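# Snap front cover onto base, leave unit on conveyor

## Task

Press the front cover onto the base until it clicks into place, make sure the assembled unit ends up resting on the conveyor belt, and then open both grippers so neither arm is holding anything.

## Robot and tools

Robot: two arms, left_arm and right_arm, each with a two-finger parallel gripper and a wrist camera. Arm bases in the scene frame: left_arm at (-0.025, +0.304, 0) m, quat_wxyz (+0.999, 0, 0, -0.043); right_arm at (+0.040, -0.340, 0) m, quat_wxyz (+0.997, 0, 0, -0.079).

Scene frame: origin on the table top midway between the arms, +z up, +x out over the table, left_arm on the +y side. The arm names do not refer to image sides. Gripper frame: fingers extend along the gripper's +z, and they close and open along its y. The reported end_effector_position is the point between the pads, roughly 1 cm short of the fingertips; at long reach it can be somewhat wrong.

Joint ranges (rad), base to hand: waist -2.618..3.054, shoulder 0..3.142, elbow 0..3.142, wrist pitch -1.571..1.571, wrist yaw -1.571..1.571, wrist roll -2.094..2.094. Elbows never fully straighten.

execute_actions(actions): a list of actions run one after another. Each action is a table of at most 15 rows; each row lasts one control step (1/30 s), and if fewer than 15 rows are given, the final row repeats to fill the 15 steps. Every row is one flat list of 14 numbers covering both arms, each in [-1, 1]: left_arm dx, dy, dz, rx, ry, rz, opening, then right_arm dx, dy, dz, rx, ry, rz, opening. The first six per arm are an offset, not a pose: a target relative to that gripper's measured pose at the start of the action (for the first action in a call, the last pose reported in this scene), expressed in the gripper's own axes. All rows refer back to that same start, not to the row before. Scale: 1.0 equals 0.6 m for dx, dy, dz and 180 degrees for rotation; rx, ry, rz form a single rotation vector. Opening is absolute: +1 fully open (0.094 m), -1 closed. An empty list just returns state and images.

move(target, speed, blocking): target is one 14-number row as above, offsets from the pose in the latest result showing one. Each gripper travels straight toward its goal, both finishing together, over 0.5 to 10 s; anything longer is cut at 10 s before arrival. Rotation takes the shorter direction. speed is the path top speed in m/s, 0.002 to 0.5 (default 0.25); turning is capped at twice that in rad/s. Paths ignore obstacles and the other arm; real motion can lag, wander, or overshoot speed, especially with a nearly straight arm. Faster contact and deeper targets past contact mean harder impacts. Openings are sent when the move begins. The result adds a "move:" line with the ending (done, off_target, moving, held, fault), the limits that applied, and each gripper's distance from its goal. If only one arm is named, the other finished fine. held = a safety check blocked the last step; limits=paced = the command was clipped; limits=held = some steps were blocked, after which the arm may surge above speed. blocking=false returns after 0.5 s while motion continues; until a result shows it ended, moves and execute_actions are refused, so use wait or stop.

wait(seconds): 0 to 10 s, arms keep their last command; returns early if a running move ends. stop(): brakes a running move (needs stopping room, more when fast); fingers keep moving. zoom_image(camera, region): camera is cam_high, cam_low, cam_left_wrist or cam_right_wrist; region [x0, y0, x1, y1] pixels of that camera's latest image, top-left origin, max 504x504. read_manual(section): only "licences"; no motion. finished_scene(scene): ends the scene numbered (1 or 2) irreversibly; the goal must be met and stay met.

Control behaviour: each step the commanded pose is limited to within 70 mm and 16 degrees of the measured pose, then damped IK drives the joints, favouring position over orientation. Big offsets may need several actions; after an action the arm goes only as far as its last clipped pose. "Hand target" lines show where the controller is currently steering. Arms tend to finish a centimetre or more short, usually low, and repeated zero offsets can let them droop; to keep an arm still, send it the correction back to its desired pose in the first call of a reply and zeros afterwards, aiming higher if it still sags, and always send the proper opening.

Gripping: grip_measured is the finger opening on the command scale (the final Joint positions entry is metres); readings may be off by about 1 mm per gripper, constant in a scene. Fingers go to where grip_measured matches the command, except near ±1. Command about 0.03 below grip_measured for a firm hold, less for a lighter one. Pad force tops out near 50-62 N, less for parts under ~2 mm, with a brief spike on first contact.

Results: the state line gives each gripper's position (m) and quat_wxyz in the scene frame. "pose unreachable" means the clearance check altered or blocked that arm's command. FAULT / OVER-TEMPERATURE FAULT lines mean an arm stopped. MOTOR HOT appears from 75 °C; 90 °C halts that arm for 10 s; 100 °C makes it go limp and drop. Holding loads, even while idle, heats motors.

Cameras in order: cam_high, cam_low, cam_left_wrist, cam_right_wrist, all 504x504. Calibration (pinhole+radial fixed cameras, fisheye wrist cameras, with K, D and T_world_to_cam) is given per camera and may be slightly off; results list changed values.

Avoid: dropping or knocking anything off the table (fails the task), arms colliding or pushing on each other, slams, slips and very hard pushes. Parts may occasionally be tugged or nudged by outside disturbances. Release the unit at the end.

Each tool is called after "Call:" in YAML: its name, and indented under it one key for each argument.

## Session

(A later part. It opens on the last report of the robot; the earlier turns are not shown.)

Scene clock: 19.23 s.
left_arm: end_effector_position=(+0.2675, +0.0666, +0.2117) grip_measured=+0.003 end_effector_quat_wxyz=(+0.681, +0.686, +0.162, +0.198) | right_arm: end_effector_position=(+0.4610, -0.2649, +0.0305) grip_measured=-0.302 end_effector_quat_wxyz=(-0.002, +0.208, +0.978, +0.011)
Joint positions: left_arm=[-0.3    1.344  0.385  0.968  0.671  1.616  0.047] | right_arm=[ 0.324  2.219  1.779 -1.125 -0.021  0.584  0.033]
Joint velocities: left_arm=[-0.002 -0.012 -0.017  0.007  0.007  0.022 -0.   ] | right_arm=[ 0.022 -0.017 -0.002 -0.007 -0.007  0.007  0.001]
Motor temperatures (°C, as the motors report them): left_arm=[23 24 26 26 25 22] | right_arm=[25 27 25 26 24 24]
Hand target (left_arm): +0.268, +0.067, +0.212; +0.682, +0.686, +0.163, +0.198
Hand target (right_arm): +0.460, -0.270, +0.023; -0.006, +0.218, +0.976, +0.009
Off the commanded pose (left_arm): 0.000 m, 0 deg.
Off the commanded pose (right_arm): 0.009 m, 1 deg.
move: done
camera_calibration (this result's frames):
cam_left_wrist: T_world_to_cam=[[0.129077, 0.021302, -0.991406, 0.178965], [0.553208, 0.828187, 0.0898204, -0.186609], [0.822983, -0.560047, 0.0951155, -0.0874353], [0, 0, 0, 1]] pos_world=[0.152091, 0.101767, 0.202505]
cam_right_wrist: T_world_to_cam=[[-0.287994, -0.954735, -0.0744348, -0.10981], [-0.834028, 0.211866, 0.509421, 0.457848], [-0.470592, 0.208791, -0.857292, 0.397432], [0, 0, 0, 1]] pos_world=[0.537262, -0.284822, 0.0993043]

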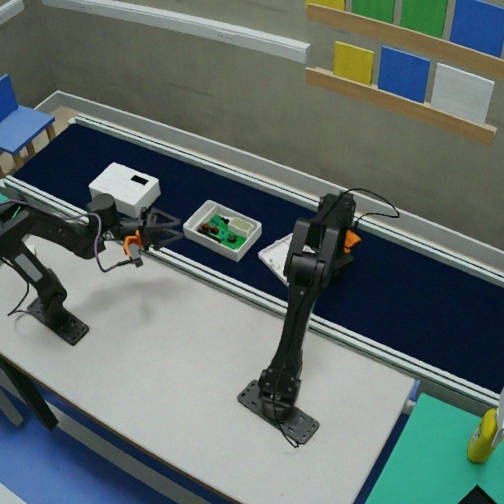

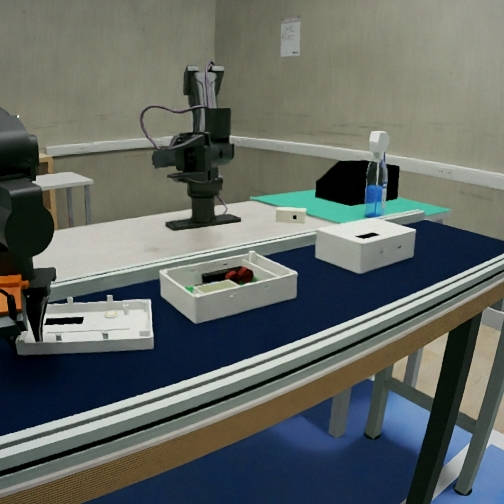

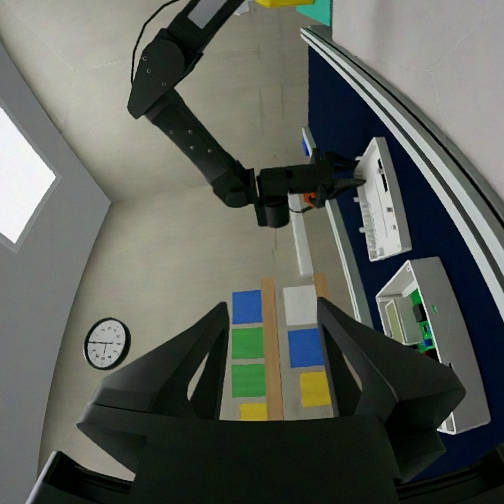

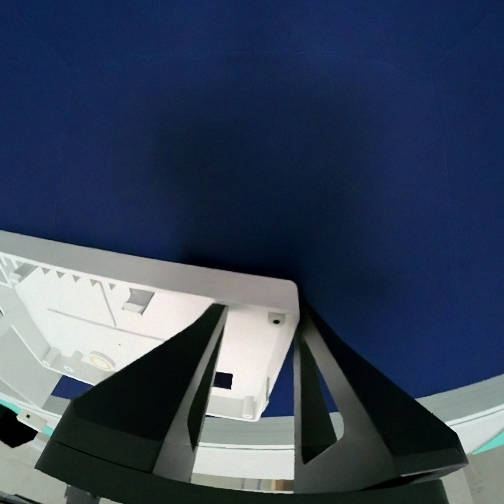

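Good position. Close.

Call:
move:
  target: [0,0,0,0,0,0,0.0, 0,0,0,0,0,0,-1]
  speed: 0.04

Call:
move:
  target: [0,0,0,0,0,0,0.0, 0.03,0,-0.15,0,0,0,-1]
  speed: 0.1

Scene clock: 20.03 s.
left_arm: end_effector_position=(+0.2675, +0.0666, +0.2117) grip_measured=+0.003 end_effector_quat_wxyz=(+0.681, +0.686, +0.162, +0.199) | right_arm: end_effector_position=(+0.4612, -0.2643, +0.0310) grip_measured=-0.957 end_effector_quat_wxyz=(-0.001, +0.207, +0.978, +0.012)
Joint positions: left_arm=[-0.3    1.344  0.385  0.968  0.671  1.617  0.047] | right_arm=[ 0.325  2.218  1.779 -1.125 -0.023  0.583  0.002]
Joint velocities: left_arm=[-0.012  0.002  0.017 -0.022 -0.037 -0.037 -0.001] | right_arm=[ 0.007 -0.022 -0.012 -0.007 -0.007 -0.037  0.001]
Motor temperatures (°C, as the motors report them): left_arm=[23 24 26 26 25 22] | right_arm=[25 27 25 26 24 24]
Hand target (left_arm): +0.268, +0.067, +0.212; +0.681, +0.686, +0.162, +0.198
Hand target (right_arm): +0.461, -0.265, +0.030; -0.002, +0.208, +0.978, +0.011
Off the commanded pose (left_arm): 0.000 m, 0 deg.
Off the commanded pose (right_arm): 0.001 m, 0 deg.
move: done
camera_calibration (this result's frames):
cam_left_wrist: T_world_to_cam=[[0.130393, 0.0220487, -0.991217, 0.178524], [0.553078, 0.828125, 0.0911775, -0.186857], [0.822862, -0.56011, 0.0957872, -0.0875411], [0, 0, 0, 1]] pos_world=[0.152103, 0.101772, 0.202378]
cam_right_wrist: T_world_to_cam=[[-0.285671, -0.955285, -0.0763053, -0.110333], [-0.83539, 0.209217, 0.508283, 0.457613], [-0.469591, 0.208947, -0.857803, 0.397405], [0, 0, 0, 1]] pos_world=[0.537384, -0.284176, 0.0998795]

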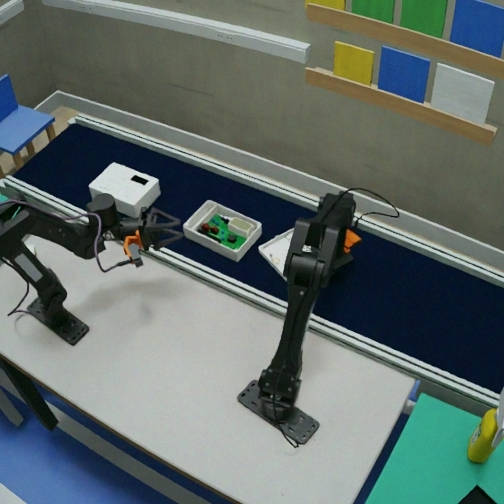

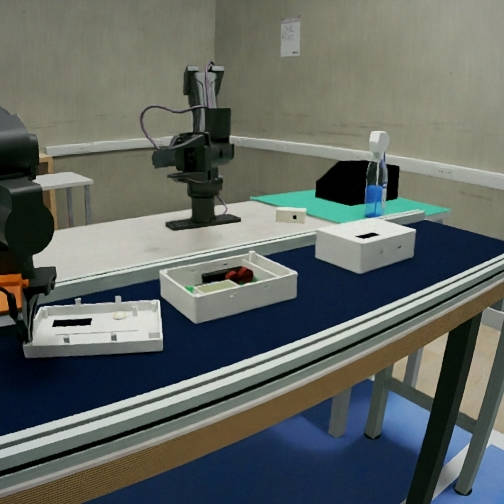

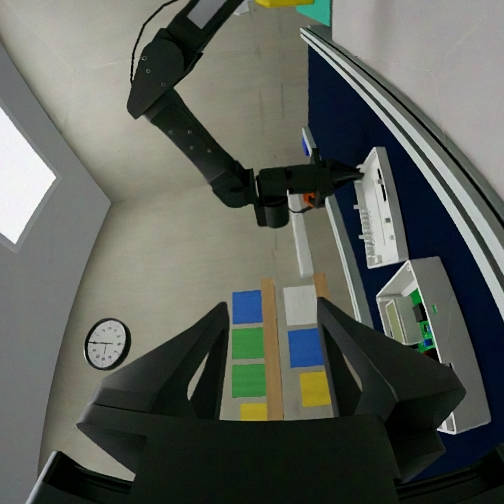

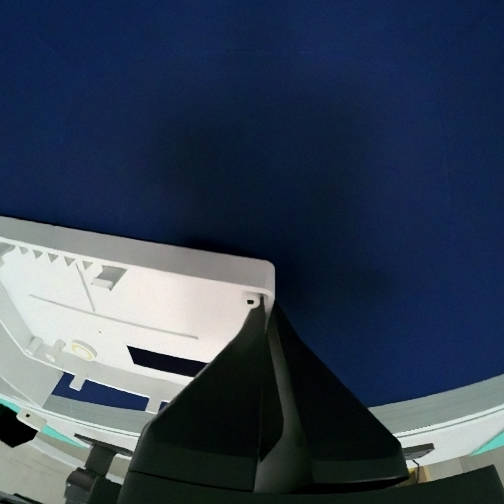

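Scene clock: 21.53 s.
left_arm: end_effector_position=(+0.2675, +0.0666, +0.2117) grip_measured=+0.003 end_effector_quat_wxyz=(+0.681, +0.686, +0.161, +0.199) | right_arm: end_effector_position=(+0.4412, -0.2677, +0.1056) grip_measured=-0.957 end_effector_quat_wxyz=(-0.019, +0.210, +0.977, +0.005)
Joint positions: left_arm=[-0.3    1.344  0.385  0.968  0.671  1.619  0.047] | right_arm=[ 0.325  2.147  1.961 -1.416 -0.023  0.589  0.002]
Joint velocities: left_arm=[ 0.007 -0.007  0.007 -0.051 -0.007 -0.037  0.   ] | right_arm=[-0.017  0.012  0.012 -0.066  0.022 -0.066 -0.   ]
Motor temperatures (°C, as the motors report them): left_arm=[23 24 26 27 25 22] | right_arm=[25 27 25 26 24 24]
Hand target (left_arm): +0.268, +0.067, +0.212; +0.681, +0.686, +0.162, +0.199
Hand target (right_arm): +0.444, -0.260, +0.121; -0.001, +0.207, +0.978, +0.012
Off the commanded pose (left_arm): 0.000 m, 0 deg.
Off the commanded pose (right_arm): 0.018 m, 2 deg.
move: off_target (right_arm)
camera_calibration (this result's frames):
cam_left_wrist: T_world_to_cam=[[0.13138, 0.0226085, -0.991074, 0.178192], [0.55298, 0.828078, 0.0921951, -0.187043], [0.822771, -0.560157, 0.0962908, -0.0876202], [0, 0, 0, 1]] pos_world=[0.152112, 0.101777, 0.202283]
cam_right_wrist: T_world_to_cam=[[-0.294784, -0.953728, -0.0592151, -0.110936], [-0.814165, 0.21824, 0.538058, 0.393594], [-0.500238, 0.206822, -0.840825, 0.463843], [0, 0, 0, 1]] pos_world=[0.51978, -0.287633, 0.171665]

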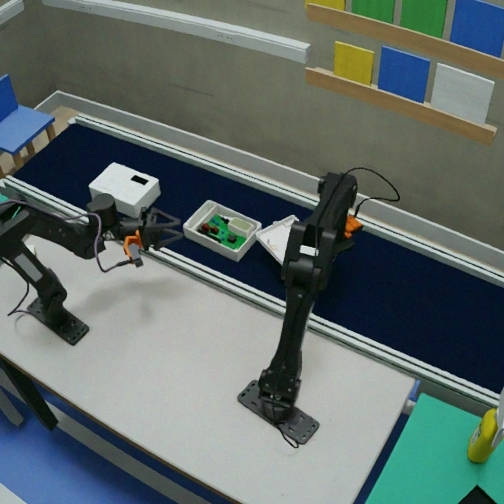

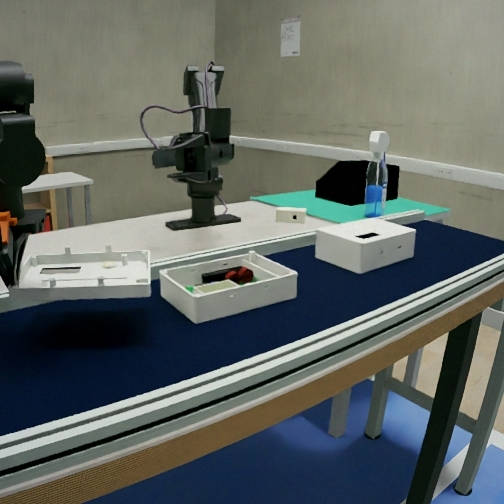

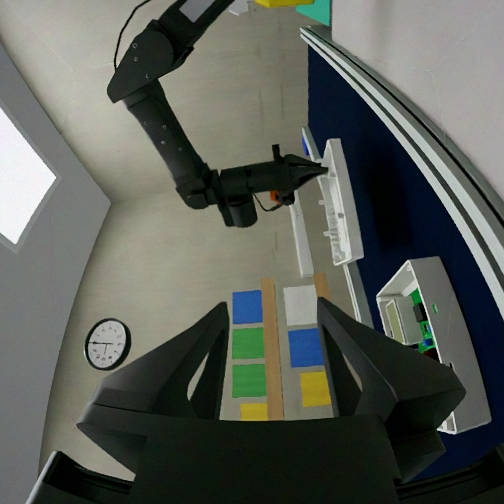

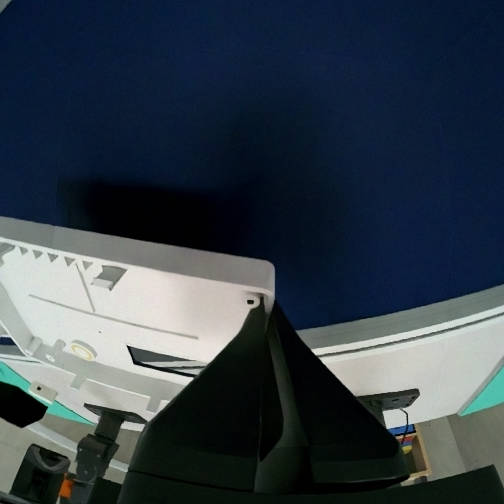

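Call:
move:
  target: [0,0,0,0,0,0,0.0, 0.241,0.1995,-0.085,0,0,-0.794,-1]
  speed: 0.2

Scene clock: 28.57 s.
left_arm: end_effector_position=(+0.2675, +0.0666, +0.2117) grip_measured=+0.003 end_effector_quat_wxyz=(+0.681, +0.686, +0.161, +0.200) | right_arm: end_effector_position=(+0.3679, -0.1044, +0.1540) grip_measured=-0.956 end_effector_quat_wxyz=(-0.010, +0.854, -0.520, -0.008)
Joint positions: left_arm=[-0.3    1.344  0.385  0.968  0.671  1.62   0.047] | right_arm=[ 0.77   2.11   2.098 -1.548 -0.023 -1.436  0.002]
Joint velocities: left_arm=[-0.002  0.002  0.012 -0.066  0.037 -0.022 -0.   ] | right_arm=[-0.012  0.002 -0.022 -0.066  0.022 -0.037 -0.   ]
Motor temperatures (°C, as the motors report them): left_arm=[23 24 26 27 25 22] | right_arm=[25 28 25 26 24 24]
Hand target (left_arm): +0.268, +0.067, +0.212; +0.681, +0.686, +0.161, +0.199
Hand target (right_arm): +0.363, -0.099, +0.164; -0.018, +0.859, -0.511, -0.013
Off the commanded pose (left_arm): 0.000 m, 0 deg.
Off the commanded pose (right_arm): 0.012 m, 2 deg.
joint sent to its limit (right arm) — the command would take joint 4 (wrist pitch) past its lower limit, so that joint was sent only as far as its limit.
move: off_target (right_arm)
camera_calibration (this result's frames):
cam_left_wrist: T_world_to_cam=[[0.132696, 0.0233549, -0.990882, 0.17775], [0.552848, 0.828014, 0.0935518, -0.187291], [0.822649, -0.560221, 0.0969621, -0.0877254], [0, 0, 0, 1]] pos_world=[0.152124, 0.101783, 0.202156]
cam_right_wrist: T_world_to_cam=[[0.823047, 0.566454, -0.0415063, -0.229185], [0.511837, -0.70804, 0.48652, -0.30442], [0.246203, -0.421673, -0.872683, 0.0987865], [0, 0, 0, 1]] pos_world=[0.320122, -0.0440634, 0.224803]

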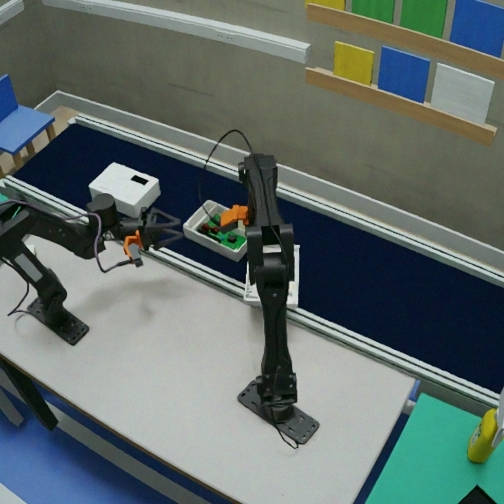

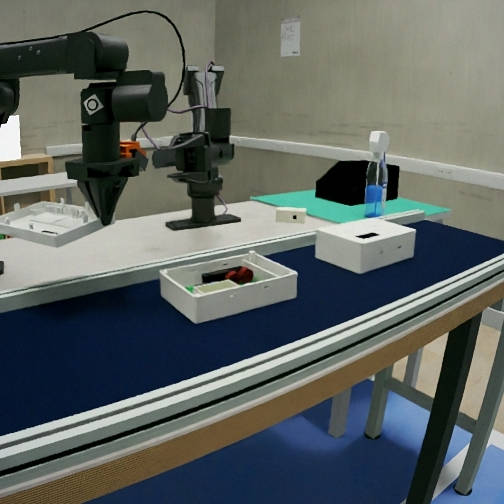

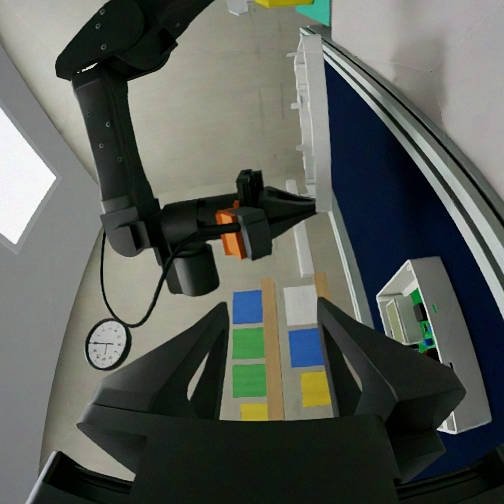

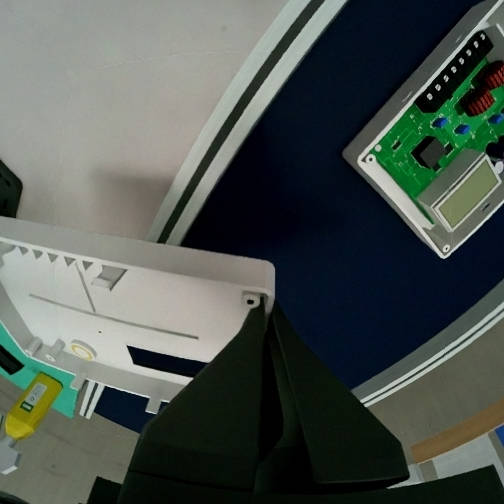

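Call:
move:
  target: [-0.152,-0.0973,0.1537,0,0,-0.0175,0.0, 0,0,-0.005,0,0,0,-1]
  speed: 0.25

Scene clock: 30.27 s.
left_arm: end_effector_position=(+0.2348, -0.0529, +0.1451) grip_measured=+0.003 end_effector_quat_wxyz=(+0.681, +0.687, +0.173, +0.182) | right_arm: end_effector_position=(+0.3681, -0.1043, +0.1540) grip_measured=-0.956 end_effector_quat_wxyz=(-0.010, +0.854, -0.519, -0.008)
Joint positions: left_arm=[-0.778  1.826  0.459  1.362  0.2    1.586  0.047] | right_arm=[ 0.77   2.11   2.098 -1.547 -0.023 -1.438  0.002]
Joint velocities: left_arm=[-0.002 -0.022 -0.002 -0.007  0.022 -0.007  0.   ] | right_arm=[-0.017  0.007  0.017 -0.022 -0.051  0.051  0.001]
Motor temperatures (°C, as the motors report them): left_arm=[23 24 26 27 25 22] | right_arm=[25 28 26 26 24 24]
Hand target (left_arm): +0.237, -0.058, +0.148; +0.687, +0.681, +0.180, +0.180
Hand target (right_arm): +0.368, -0.105, +0.157; -0.010, +0.854, -0.520, -0.008
Off the commanded pose (left_arm): 0.006 m, 1 deg.
Off the commanded pose (right_arm): 0.003 m, 0 deg.
move: done
camera_calibration (this result's frames):
cam_left_wrist: T_world_to_cam=[[0.0917694, 0.0132259, -0.995692, 0.128647], [0.561777, 0.824906, 0.0627343, -0.061762], [0.822183, -0.565115, 0.0682712, -0.11725], [0, 0, 0, 1]] pos_world=[0.119291, -0.0170132, 0.139972]
cam_right_wrist: T_world_to_cam=[[0.821561, 0.568668, -0.0406836, -0.228723], [0.513389, -0.706889, 0.48656, -0.304881], [0.247932, -0.420625, -0.872699, 0.0982716], [0, 0, 0, 1]] pos_world=[0.320067, -0.044114, 0.224799]

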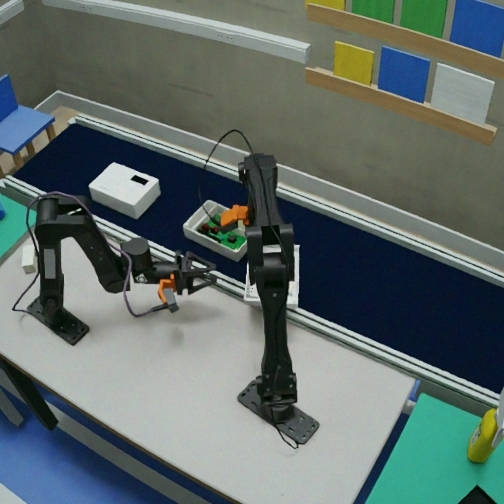

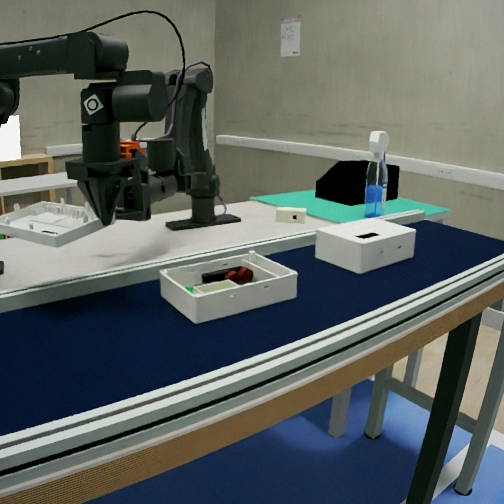

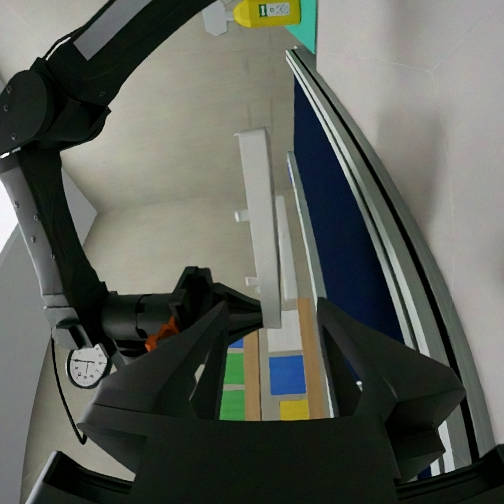

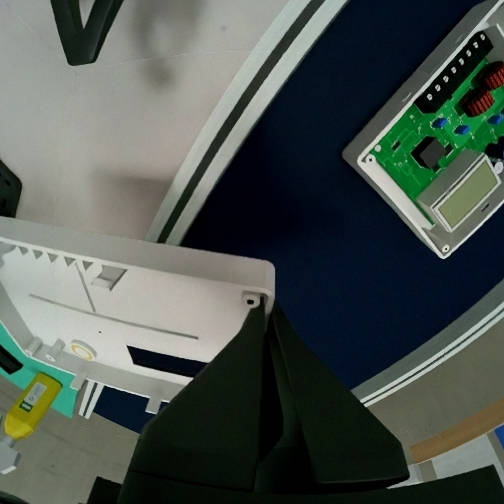

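Call:
move:
  target: [0.01,0.003,0.17,0,0,0,0.0, 0,0,-0.003,0,0,0,-1]
  speed: 0.12

Scene clock: 32.13 s.
left_arm: end_effector_position=(+0.2901, -0.1320, +0.1486) grip_measured=+0.003 end_effector_quat_wxyz=(+0.686, +0.683, +0.170, +0.184) | right_arm: end_effector_position=(+0.3682, -0.1042, +0.1540) grip_measured=-0.956 end_effector_quat_wxyz=(-0.011, +0.854, -0.519, -0.008)
Joint positions: left_arm=[-0.802  2.063  0.872  1.201  0.178  1.588  0.047] | right_arm=[ 0.77   2.11   2.098 -1.546 -0.023 -1.438  0.002]
Joint velocities: left_arm=[-0.012  0.002 -0.002 -0.022  0.007 -0.022 -0.   ] | right_arm=[-0.012  0.007  0.007 -0.022  0.007 -0.037  0.001]
Motor temperatures (°C, as the motors report them): left_arm=[23 25 26 28 25 22] | right_arm=[25 28 26 26 24 24]
Hand target (left_arm): +0.291, -0.138, +0.145; +0.681, +0.687, +0.173, +0.182
Hand target (right_arm): +0.368, -0.104, +0.156; -0.010, +0.854, -0.519, -0.008
Off the commanded pose (left_arm): 0.007 m, 1 deg.
Off the commanded pose (right_arm): 0.002 m, 0 deg.
move: done
camera_calibration (this result's frames):
cam_left_wrist: T_world_to_cam=[[0.102806, 0.00201082, -0.994699, 0.123308], [0.563297, 0.824082, 0.0598846, -0.0279406], [0.819834, -0.566467, 0.0835876, -0.20945], [0, 0, 0, 1]] pos_world=[0.174777, -0.0958694, 0.141835]
cam_right_wrist: T_world_to_cam=[[0.821586, 0.568685, -0.0399212, -0.229037], [0.513084, -0.707102, 0.486571, -0.304797], [0.248478, -0.420243, -0.872728, 0.0981241], [0, 0, 0, 1]] pos_world=[0.320178, -0.0440363, 0.224798]

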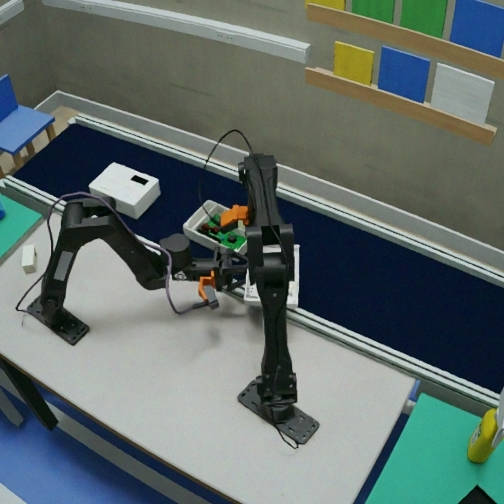

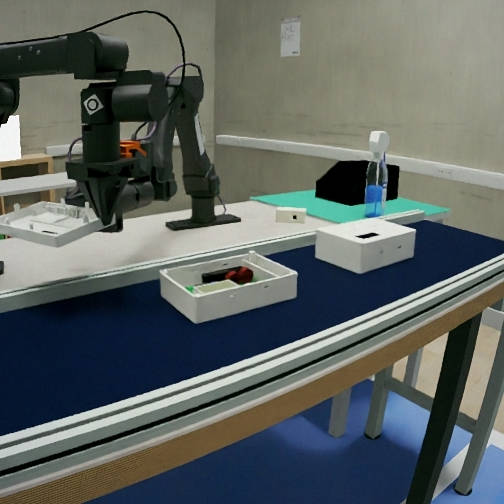

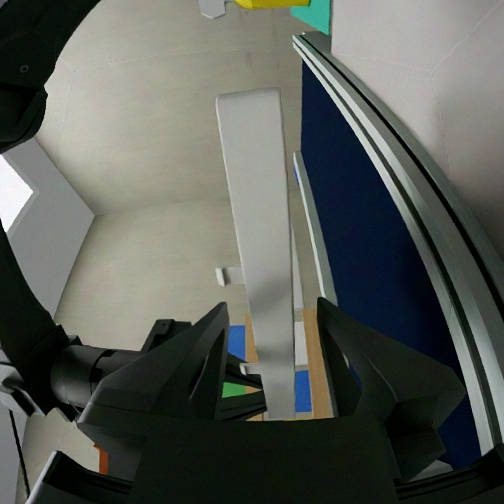

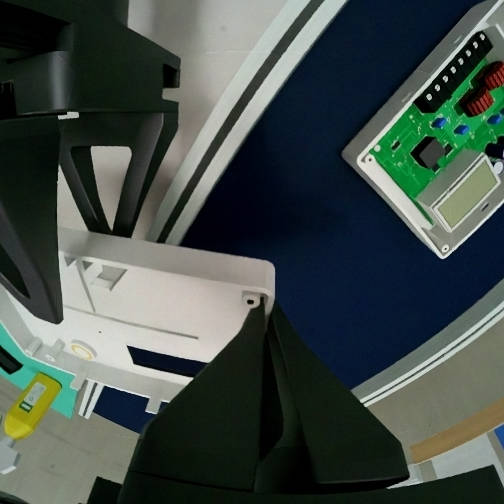

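Call:
move:
  target: [0,0,0,0,0,0,-1, 0,0,0,0,0,0,-1]
  speed: 0.05

Call:
move:
  target: [0,0,0,0,0,0,-1, 0,0,0,0,0,0,-0.5]
  speed: 0.05

Scene clock: 33.70 s.
left_arm: end_effector_position=(+0.2907, -0.1318, +0.1438) grip_measured=-0.662 end_effector_quat_wxyz=(+0.682, +0.687, +0.175, +0.181) | right_arm: end_effector_position=(+0.3683, -0.1028, +0.1540) grip_measured=-0.957 end_effector_quat_wxyz=(-0.013, +0.854, -0.519, -0.009)
Joint positions: left_arm=[-0.802  2.067  0.872  1.19   0.174  1.581  0.016] | right_arm=[ 0.771  2.11   2.098 -1.542 -0.026 -1.437  0.002]
Joint velocities: left_arm=[-0.002  0.002  0.002  0.007  0.051 -0.051 -0.   ] | right_arm=[-0.012 -0.002 -0.007  0.007 -0.066 -0.037 -0.   ]
Motor temperatures (°C, as the motors report them): left_arm=[23 25 26 28 25 22] | right_arm=[25 28 26 26 24 24]
Hand target (left_arm): +0.290, -0.132, +0.149; +0.686, +0.683, +0.170, +0.184
Hand target (right_arm): +0.368, -0.104, +0.154; -0.011, +0.854, -0.519, -0.008
Off the commanded pose (left_arm): 0.005 m, 1 deg.
Off the commanded pose (right_arm): 0.001 m, 0 deg.
move: done
camera_calibration (this result's frames):
cam_left_wrist: T_world_to_cam=[[0.0875426, 0.0109715, -0.9961, 0.124304], [0.561385, 0.82549, 0.0584298, -0.0272186], [0.822912, -0.564311, 0.0661063, -0.207522], [0, 0, 0, 1]] pos_world=[0.17517, -0.0960019, 0.139128]
cam_right_wrist: T_world_to_cam=[[0.821804, 0.568622, -0.0361693, -0.230635], [0.512423, -0.709843, 0.483266, -0.303356], [0.249121, -0.415684, -0.874726, 0.0992815], [0, 0, 0, 1]] pos_world=[0.32025, -0.042921, 0.225104]

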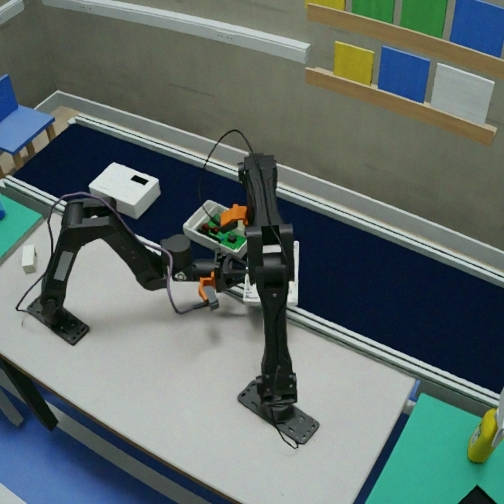

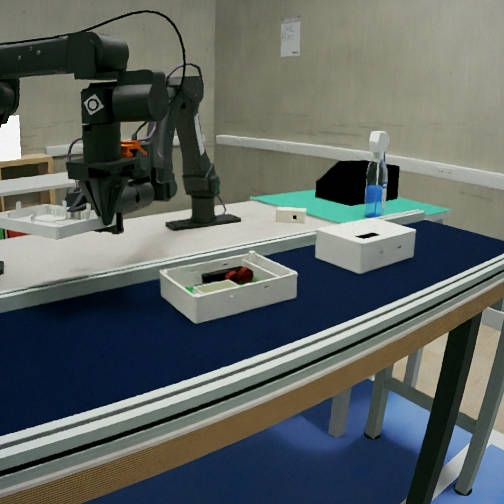

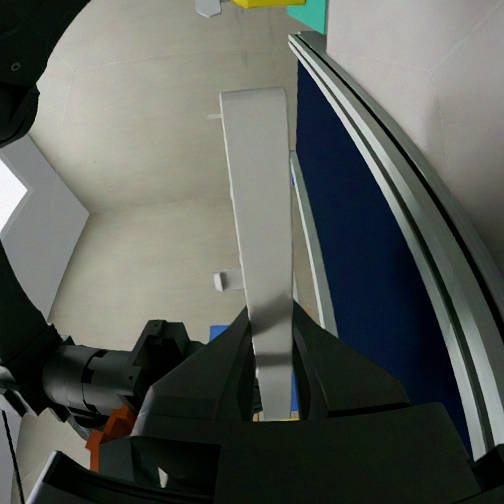

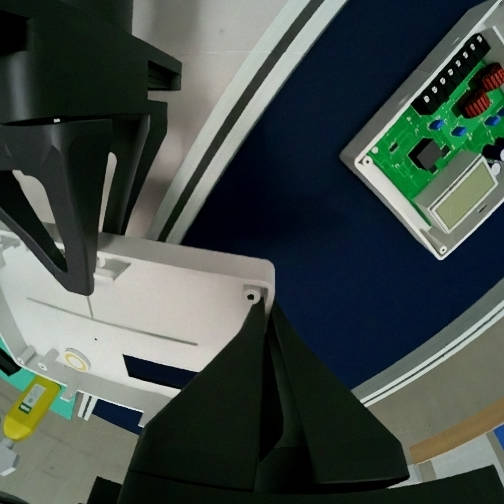

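Scene clock: 34.20 s.
left_arm: end_effector_position=(+0.2907, -0.1318, +0.1432) grip_measured=-0.662 end_effector_quat_wxyz=(+0.681, +0.688, +0.175, +0.181) | right_arm: end_effector_position=(+0.3684, -0.1028, +0.1540) grip_measured=-0.502 end_effector_quat_wxyz=(-0.013, +0.854, -0.519, -0.009)
Joint positions: left_arm=[-0.802  2.067  0.872  1.187  0.174  1.583  0.016] | right_arm=[ 0.771  2.11   2.098 -1.542 -0.026 -1.437  0.023]
Joint velocities: left_arm=[-0.017  0.007 -0.017  0.007 -0.022 -0.037  0.   ] | right_arm=[-0.002  0.002 -0.017 -0.022 -0.037 -0.051 -0.001]
Motor temperatures (°C, as the motors report them): left_arm=[23 25 26 28 25 22] | right_arm=[25 28 26 26 24 24]
Hand target (left_arm): +0.291, -0.132, +0.144; +0.682, +0.687, +0.175, +0.181
Hand target (right_arm): +0.368, -0.103, +0.154; -0.013, +0.854, -0.519, -0.009
Off the commanded pose (left_arm): 0.001 m, 0 deg.
Off the commanded pose (right_arm): 0.000 m, 0 deg.
move: done
camera_calibration (this result's frames):
cam_left_wrist: T_world_to_cam=[[0.0880939, 0.0138491, -0.996016, 0.12395], [0.561363, 0.825309, 0.061126, -0.0275905], [0.822868, -0.564511, 0.0649303, -0.207326], [0, 0, 0, 1]] pos_world=[0.175171, -0.0959839, 0.138605]
cam_right_wrist: T_world_to_cam=[[0.821815, 0.568605, -0.0361668, -0.230642], [0.512313, -0.709695, 0.4836, -0.30341], [0.24931, -0.415958, -0.874542, 0.0991209], [0, 0, 0, 1]] pos_world=[0.320274, -0.0429541, 0.225073]

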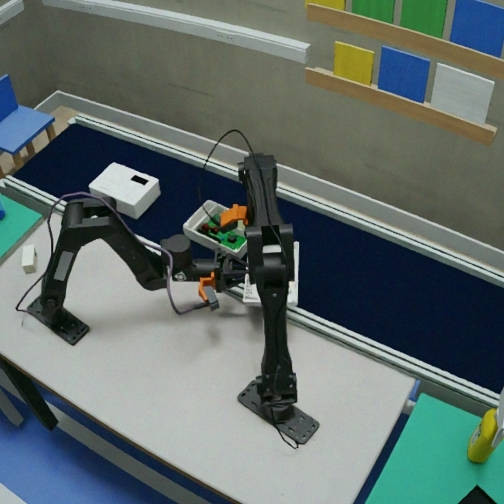

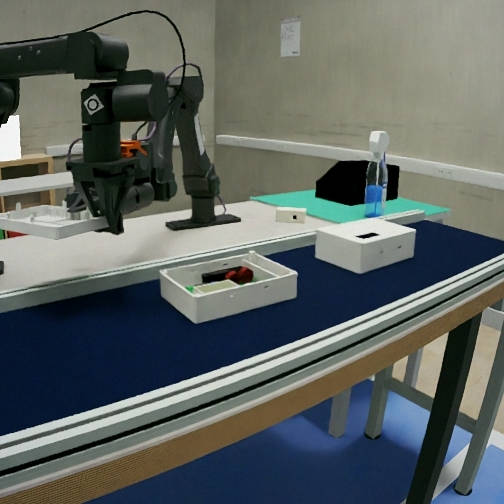

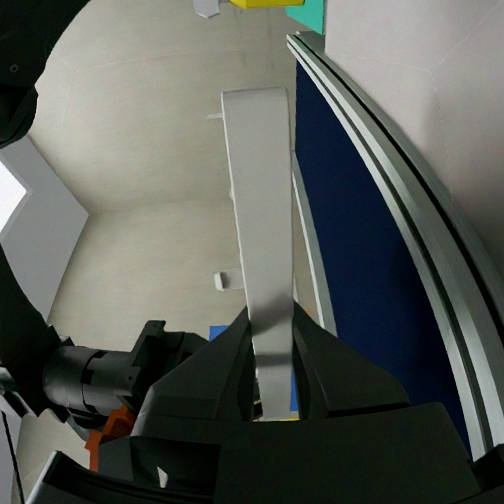

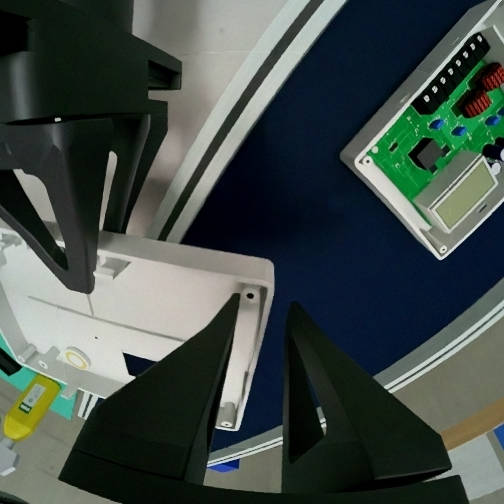

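Call:
move:
  target: [0,-0.04,0,0,0,0,-1, 0,0,-0.03,0,0,0,-0.5]
  speed: 0.1

Scene clock: 35.33 s.
left_arm: end_effector_position=(+0.2914, -0.1327, +0.1145) grip_measured=-0.662 end_effector_quat_wxyz=(+0.673, +0.696, +0.177, +0.179) | right_arm: end_effector_position=(+0.3679, -0.1031, +0.1576) grip_measured=-0.502 end_effector_quat_wxyz=(-0.014, +0.854, -0.519, -0.008)
Joint positions: left_arm=[-0.802  2.15   0.872  1.246  0.174  1.587  0.016] | right_arm=[ 0.771  2.11   2.112 -1.556 -0.026 -1.437  0.023]
Joint velocities: left_arm=[ 0.007 -0.012  0.007 -0.007  0.007 -0.022  0.001] | right_arm=[-0.007  0.002 -0.007 -0.007  0.022 -0.095  0.   ]
Motor temperatures (°C, as the motors report them): left_arm=[23 25 26 28 25 22] | right_arm=[25 28 26 26 24 24]
Hand target (left_arm): +0.291, -0.131, +0.119; +0.681, +0.688, +0.175, +0.181
Hand target (right_arm): +0.368, -0.104, +0.171; -0.026, +0.854, -0.520, -0.003
Off the commanded pose (left_arm): 0.005 m, 1 deg.
Off the commanded pose (right_arm): 0.014 m, 0 deg.
joint sent to its limit (right arm) — the command would take joint 4 (wrist pitch) past its lower limit, so that joint was sent only as far as its limit.
move: off_target (right_arm)
camera_calibration (this result's frames):
cam_left_wrist: T_world_to_cam=[[0.0751496, 0.0344825, -0.996576, 0.101853], [0.562269, 0.823909, 0.0709075, -0.027081], [0.823532, -0.565673, 0.0425279, -0.204327], [0, 0, 0, 1]] pos_world=[0.175842, -0.0967819, 0.112115]
cam_right_wrist: T_world_to_cam=[[0.821849, 0.568628, -0.0350231, -0.230133], [0.51186, -0.710013, 0.483613, -0.304993], [0.250129, -0.415383, -0.874581, 0.101978], [0, 0, 0, 1]] pos_world=[0.319741, -0.0433282, 0.228627]

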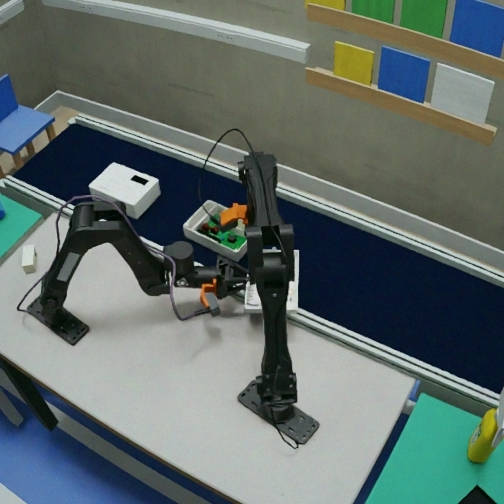

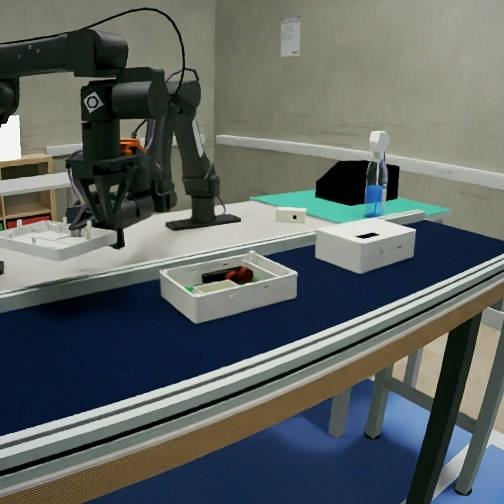

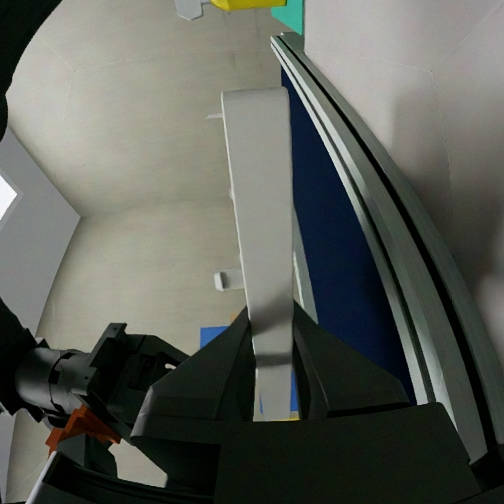

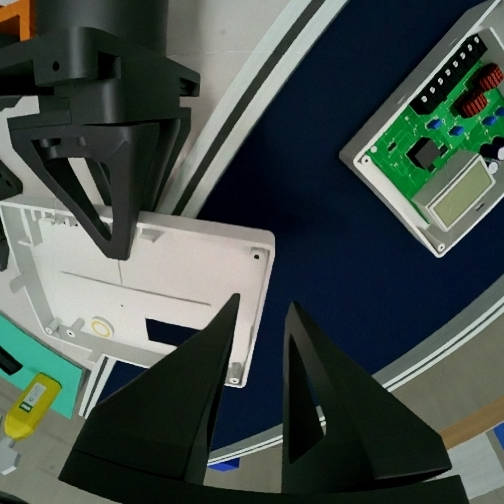

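Call:
move:
  target: [0,0.01,-0.17,0,0,0,-1, 0.248,0.0,0,0,0,0,-0.5]
  speed: 0.25

Call:
move:
  target: [0,0.1,0,0,0,-0.55,-1, 0.0,0.1,0,0,0,0.4,-0.5]
  speed: 0.4

Scene clock: 37.17 s.
left_arm: end_effector_position=(+0.2409, -0.0479, +0.1118) grip_measured=-0.663 end_effector_quat_wxyz=(+0.658, +0.709, +0.184, +0.175) | right_arm: end_effector_position=(+0.4326, -0.2408, +0.1491) grip_measured=-0.502 end_effector_quat_wxyz=(-0.006, +0.850, -0.527, -0.006)
Joint positions: left_arm=[-0.752  1.915  0.455  1.384  0.22   1.593  0.016] | right_arm=[ 0.396  2.124  2.1   -1.546 -0.017 -1.795  0.023]
Joint velocities: left_arm=[ 0.007 -0.007 -0.002  0.007 -0.022 -0.007 -0.001] | right_arm=[-0.022 -0.002  0.012  0.022 -0.066 -0.066 -0.001]
Motor temperatures (°C, as the motors report them): left_arm=[23 25 26 28 25 22] | right_arm=[25 28 26 26 24 24]
Hand target (left_arm): +0.241, -0.045, +0.125; +0.672, +0.696, +0.177, +0.179
Hand target (right_arm): +0.434, -0.237, +0.152; -0.011, +0.854, -0.519, -0.007
Off the commanded pose (left_arm): 0.013 m, 2 deg.
Off the commanded pose (right_arm): 0.008 m, 1 deg.
move: off_target (left_arm)
camera_calibration (this result's frames):
cam_left_wrist: T_world_to_cam=[[0.0504716, 0.0692313, -0.996323, 0.107628], [0.560338, 0.823825, 0.0856305, -0.0695006], [0.826725, -0.5626, 0.00278686, -0.110801], [0, 0, 0, 1]] pos_world=[0.125113, -0.0125314, 0.113492]
cam_right_wrist: T_world_to_cam=[[0.831018, 0.554329, -0.0461301, -0.211079], [0.501746, -0.711215, 0.492366, -0.429016], [0.240124, -0.432311, -0.869165, 0.0206263], [0, 0, 0, 1]] pos_world=[0.385714, -0.179199, 0.219423]

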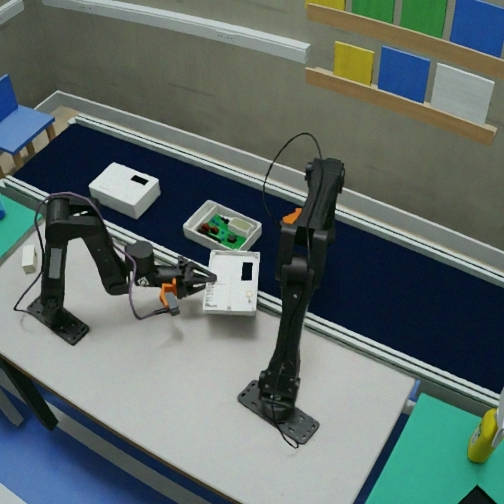

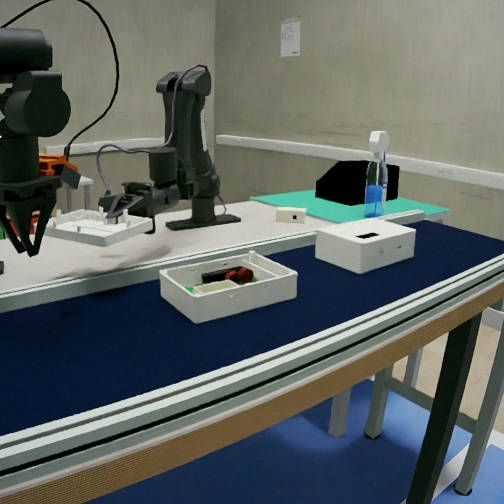

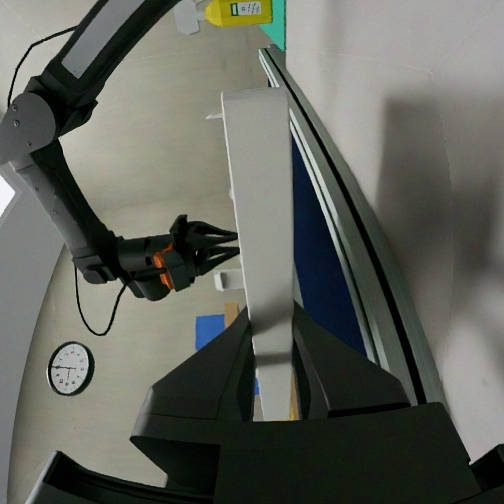

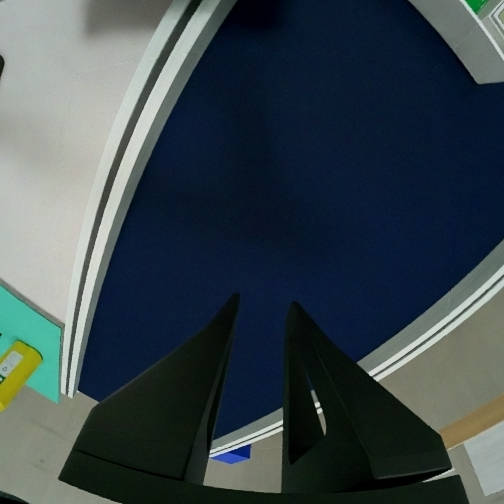

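Scene clock: 40.03 s.
left_arm: end_effector_position=(+0.2406, -0.0476, +0.1503) grip_measured=-0.663 end_effector_quat_wxyz=(+0.543, +0.328, +0.675, -0.377) | right_arm: end_effector_position=(+0.3796, -0.2626, +0.1467) grip_measured=-0.502 end_effector_quat_wxyz=(-0.007, -0.389, +0.921, +0.010)
Joint positions: left_arm=[-0.752  1.658  0.503  1.026  0.22  -0.126  0.016] | right_arm=[ 0.372  1.886  1.747 -1.449 -0.017 -0.585  0.023]
Joint velocities: left_arm=[-0.007 -0.002 -0.007 -0.022 -0.095 -0.022  0.001] | right_arm=[-0.012  0.007 -0.002  0.007  0.037 -0.037  0.   ]
Motor temperatures (°C, as the motors report them): left_arm=[23 25 26 29 25 22] | right_arm=[25 28 26 26 24 24]
Hand target (left_arm): +0.243, -0.052, +0.172; +0.560, +0.321, +0.659, -0.387
Hand target (right_arm): +0.379, -0.267, +0.149; +0.001, -0.378, +0.926, +0.008
Off the commanded pose (left_arm): 0.022 m, 3 deg.
Off the commanded pose (right_arm): 0.005 m, 2 deg.
move: off_target (left_arm)
camera_calibration (this result's frames):
cam_left_wrist: T_world_to_cam=[[-0.844605, -0.529877, 0.076638, 0.171517], [-0.351042, 0.440003, -0.826539, 0.265244], [0.404243, -0.725002, -0.557637, 0.067656], [0, 0, 0, 1]] pos_world=[0.210626, 0.0232254, 0.243817]
cam_right_wrist: T_world_to_cam=[[0.795613, -0.600886, -0.0770407, -0.440434], [-0.487882, -0.710929, 0.506509, -0.042998], [-0.359125, -0.365399, -0.858786, 0.265402], [0, 0, 0, 1]] pos_world=[0.424749, -0.198241, 0.215771]

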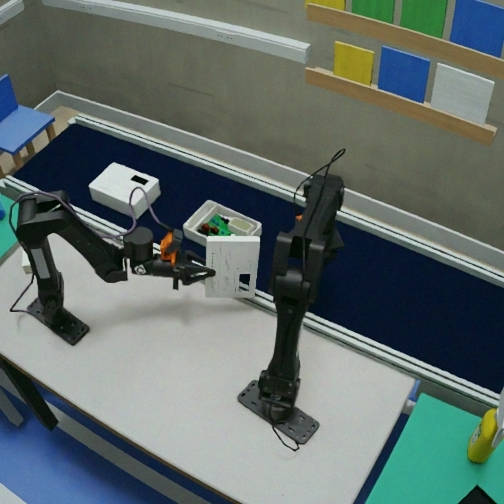

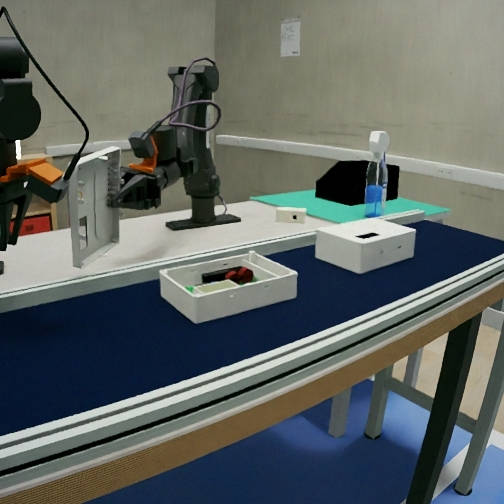

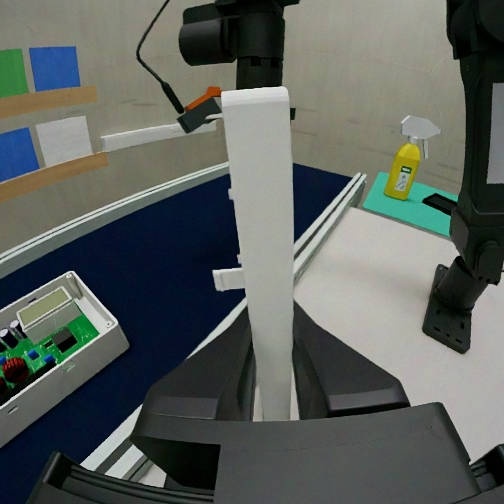

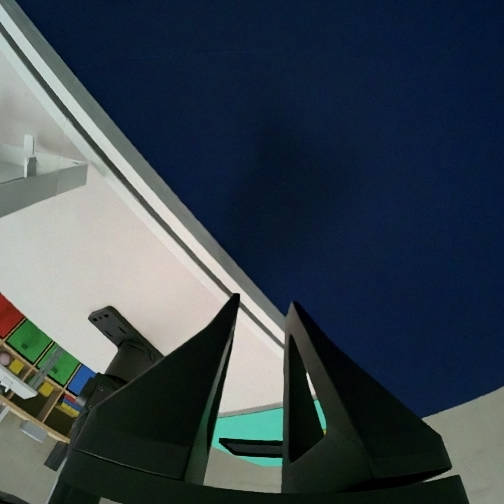

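Call:
move:
  target: [-0.0573,0.2557,-0.0617,-0.231,-0.246,-0.4587,-1, 0.0,0.0,0,0,0,0,-0.5]
  speed: 0.35

Scene clock: 44.10 s.
left_arm: end_effector_position=(+0.3542, +0.0561, +0.1464) grip_measured=-0.663 end_effector_quat_wxyz=(-0.424, +0.511, -0.584, +0.468) | right_arm: end_effector_position=(+0.3797, -0.2625, +0.1467) grip_measured=-0.502 end_effector_quat_wxyz=(-0.007, -0.388, +0.922, +0.010)
Joint positions: left_arm=[-0.753  1.726  0.701  0.756 -0.704 -1.73   0.016] | right_arm=[ 0.372  1.886  1.747 -1.448 -0.017 -0.584  0.023]
Joint velocities: left_arm=[ 0.002 -0.007  0.007 -0.022 -0.037  0.022 -0.001] | right_arm=[ 0.007 -0.007  0.002 -0.037 -0.066 -0.007 -0.   ]
Motor temperatures (°C, as the motors report them): left_arm=[23 26 26 29 25 22] | right_arm=[25 28 25 26 24 24]
Hand target (left_arm): +0.360, +0.060, +0.165; +0.434, -0.518, +0.563, -0.476
Hand target (right_arm): +0.380, -0.263, +0.147; -0.007, -0.389, +0.921, +0.010
Off the commanded pose (left_arm): 0.020 m, 3 deg.
Off the commanded pose (right_arm): 0.000 m, 0 deg.
move: off_target (left_arm)
camera_calibration (this result's frames):
cam_left_wrist: T_world_to_cam=[[0.226697, -0.11683, 0.966933, -0.210214], [-0.550903, -0.834086, 0.0283808, 0.27334], [0.80319, -0.53912, -0.253447, -0.101609], [0, 0, 0, 1]] pos_world=[0.27985, 0.14865, 0.169752]
cam_right_wrist: T_world_to_cam=[[0.794723, -0.602095, -0.0767905, -0.440512], [-0.489145, -0.710209, 0.506301, -0.0422388], [-0.359379, -0.364808, -0.858931, 0.265714], [0, 0, 0, 1]] pos_world=[0.424916, -0.198294, 0.215789]

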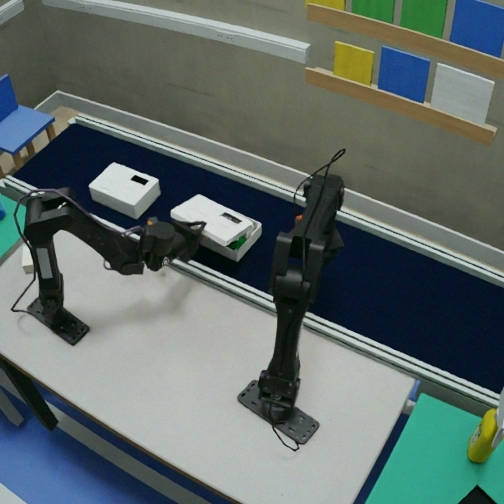

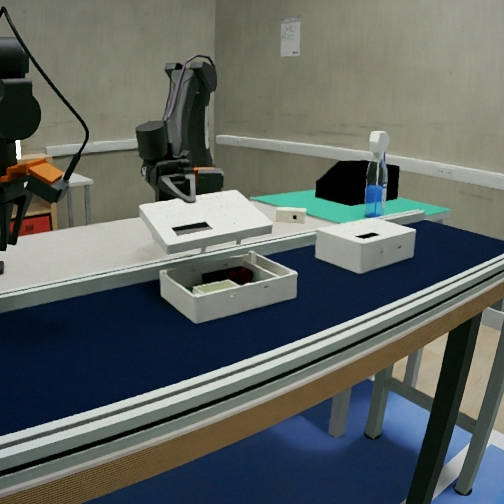

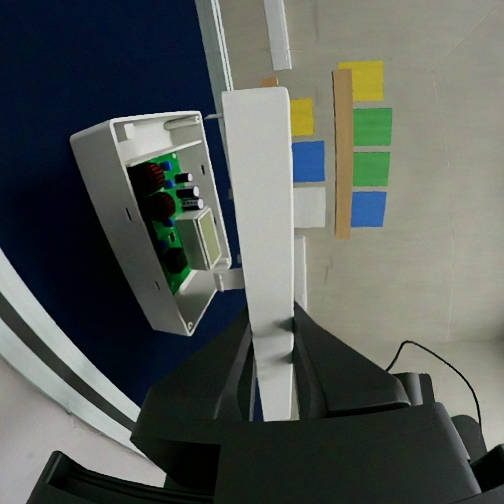

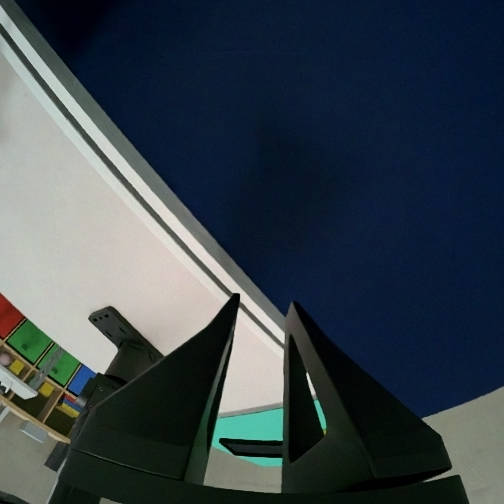

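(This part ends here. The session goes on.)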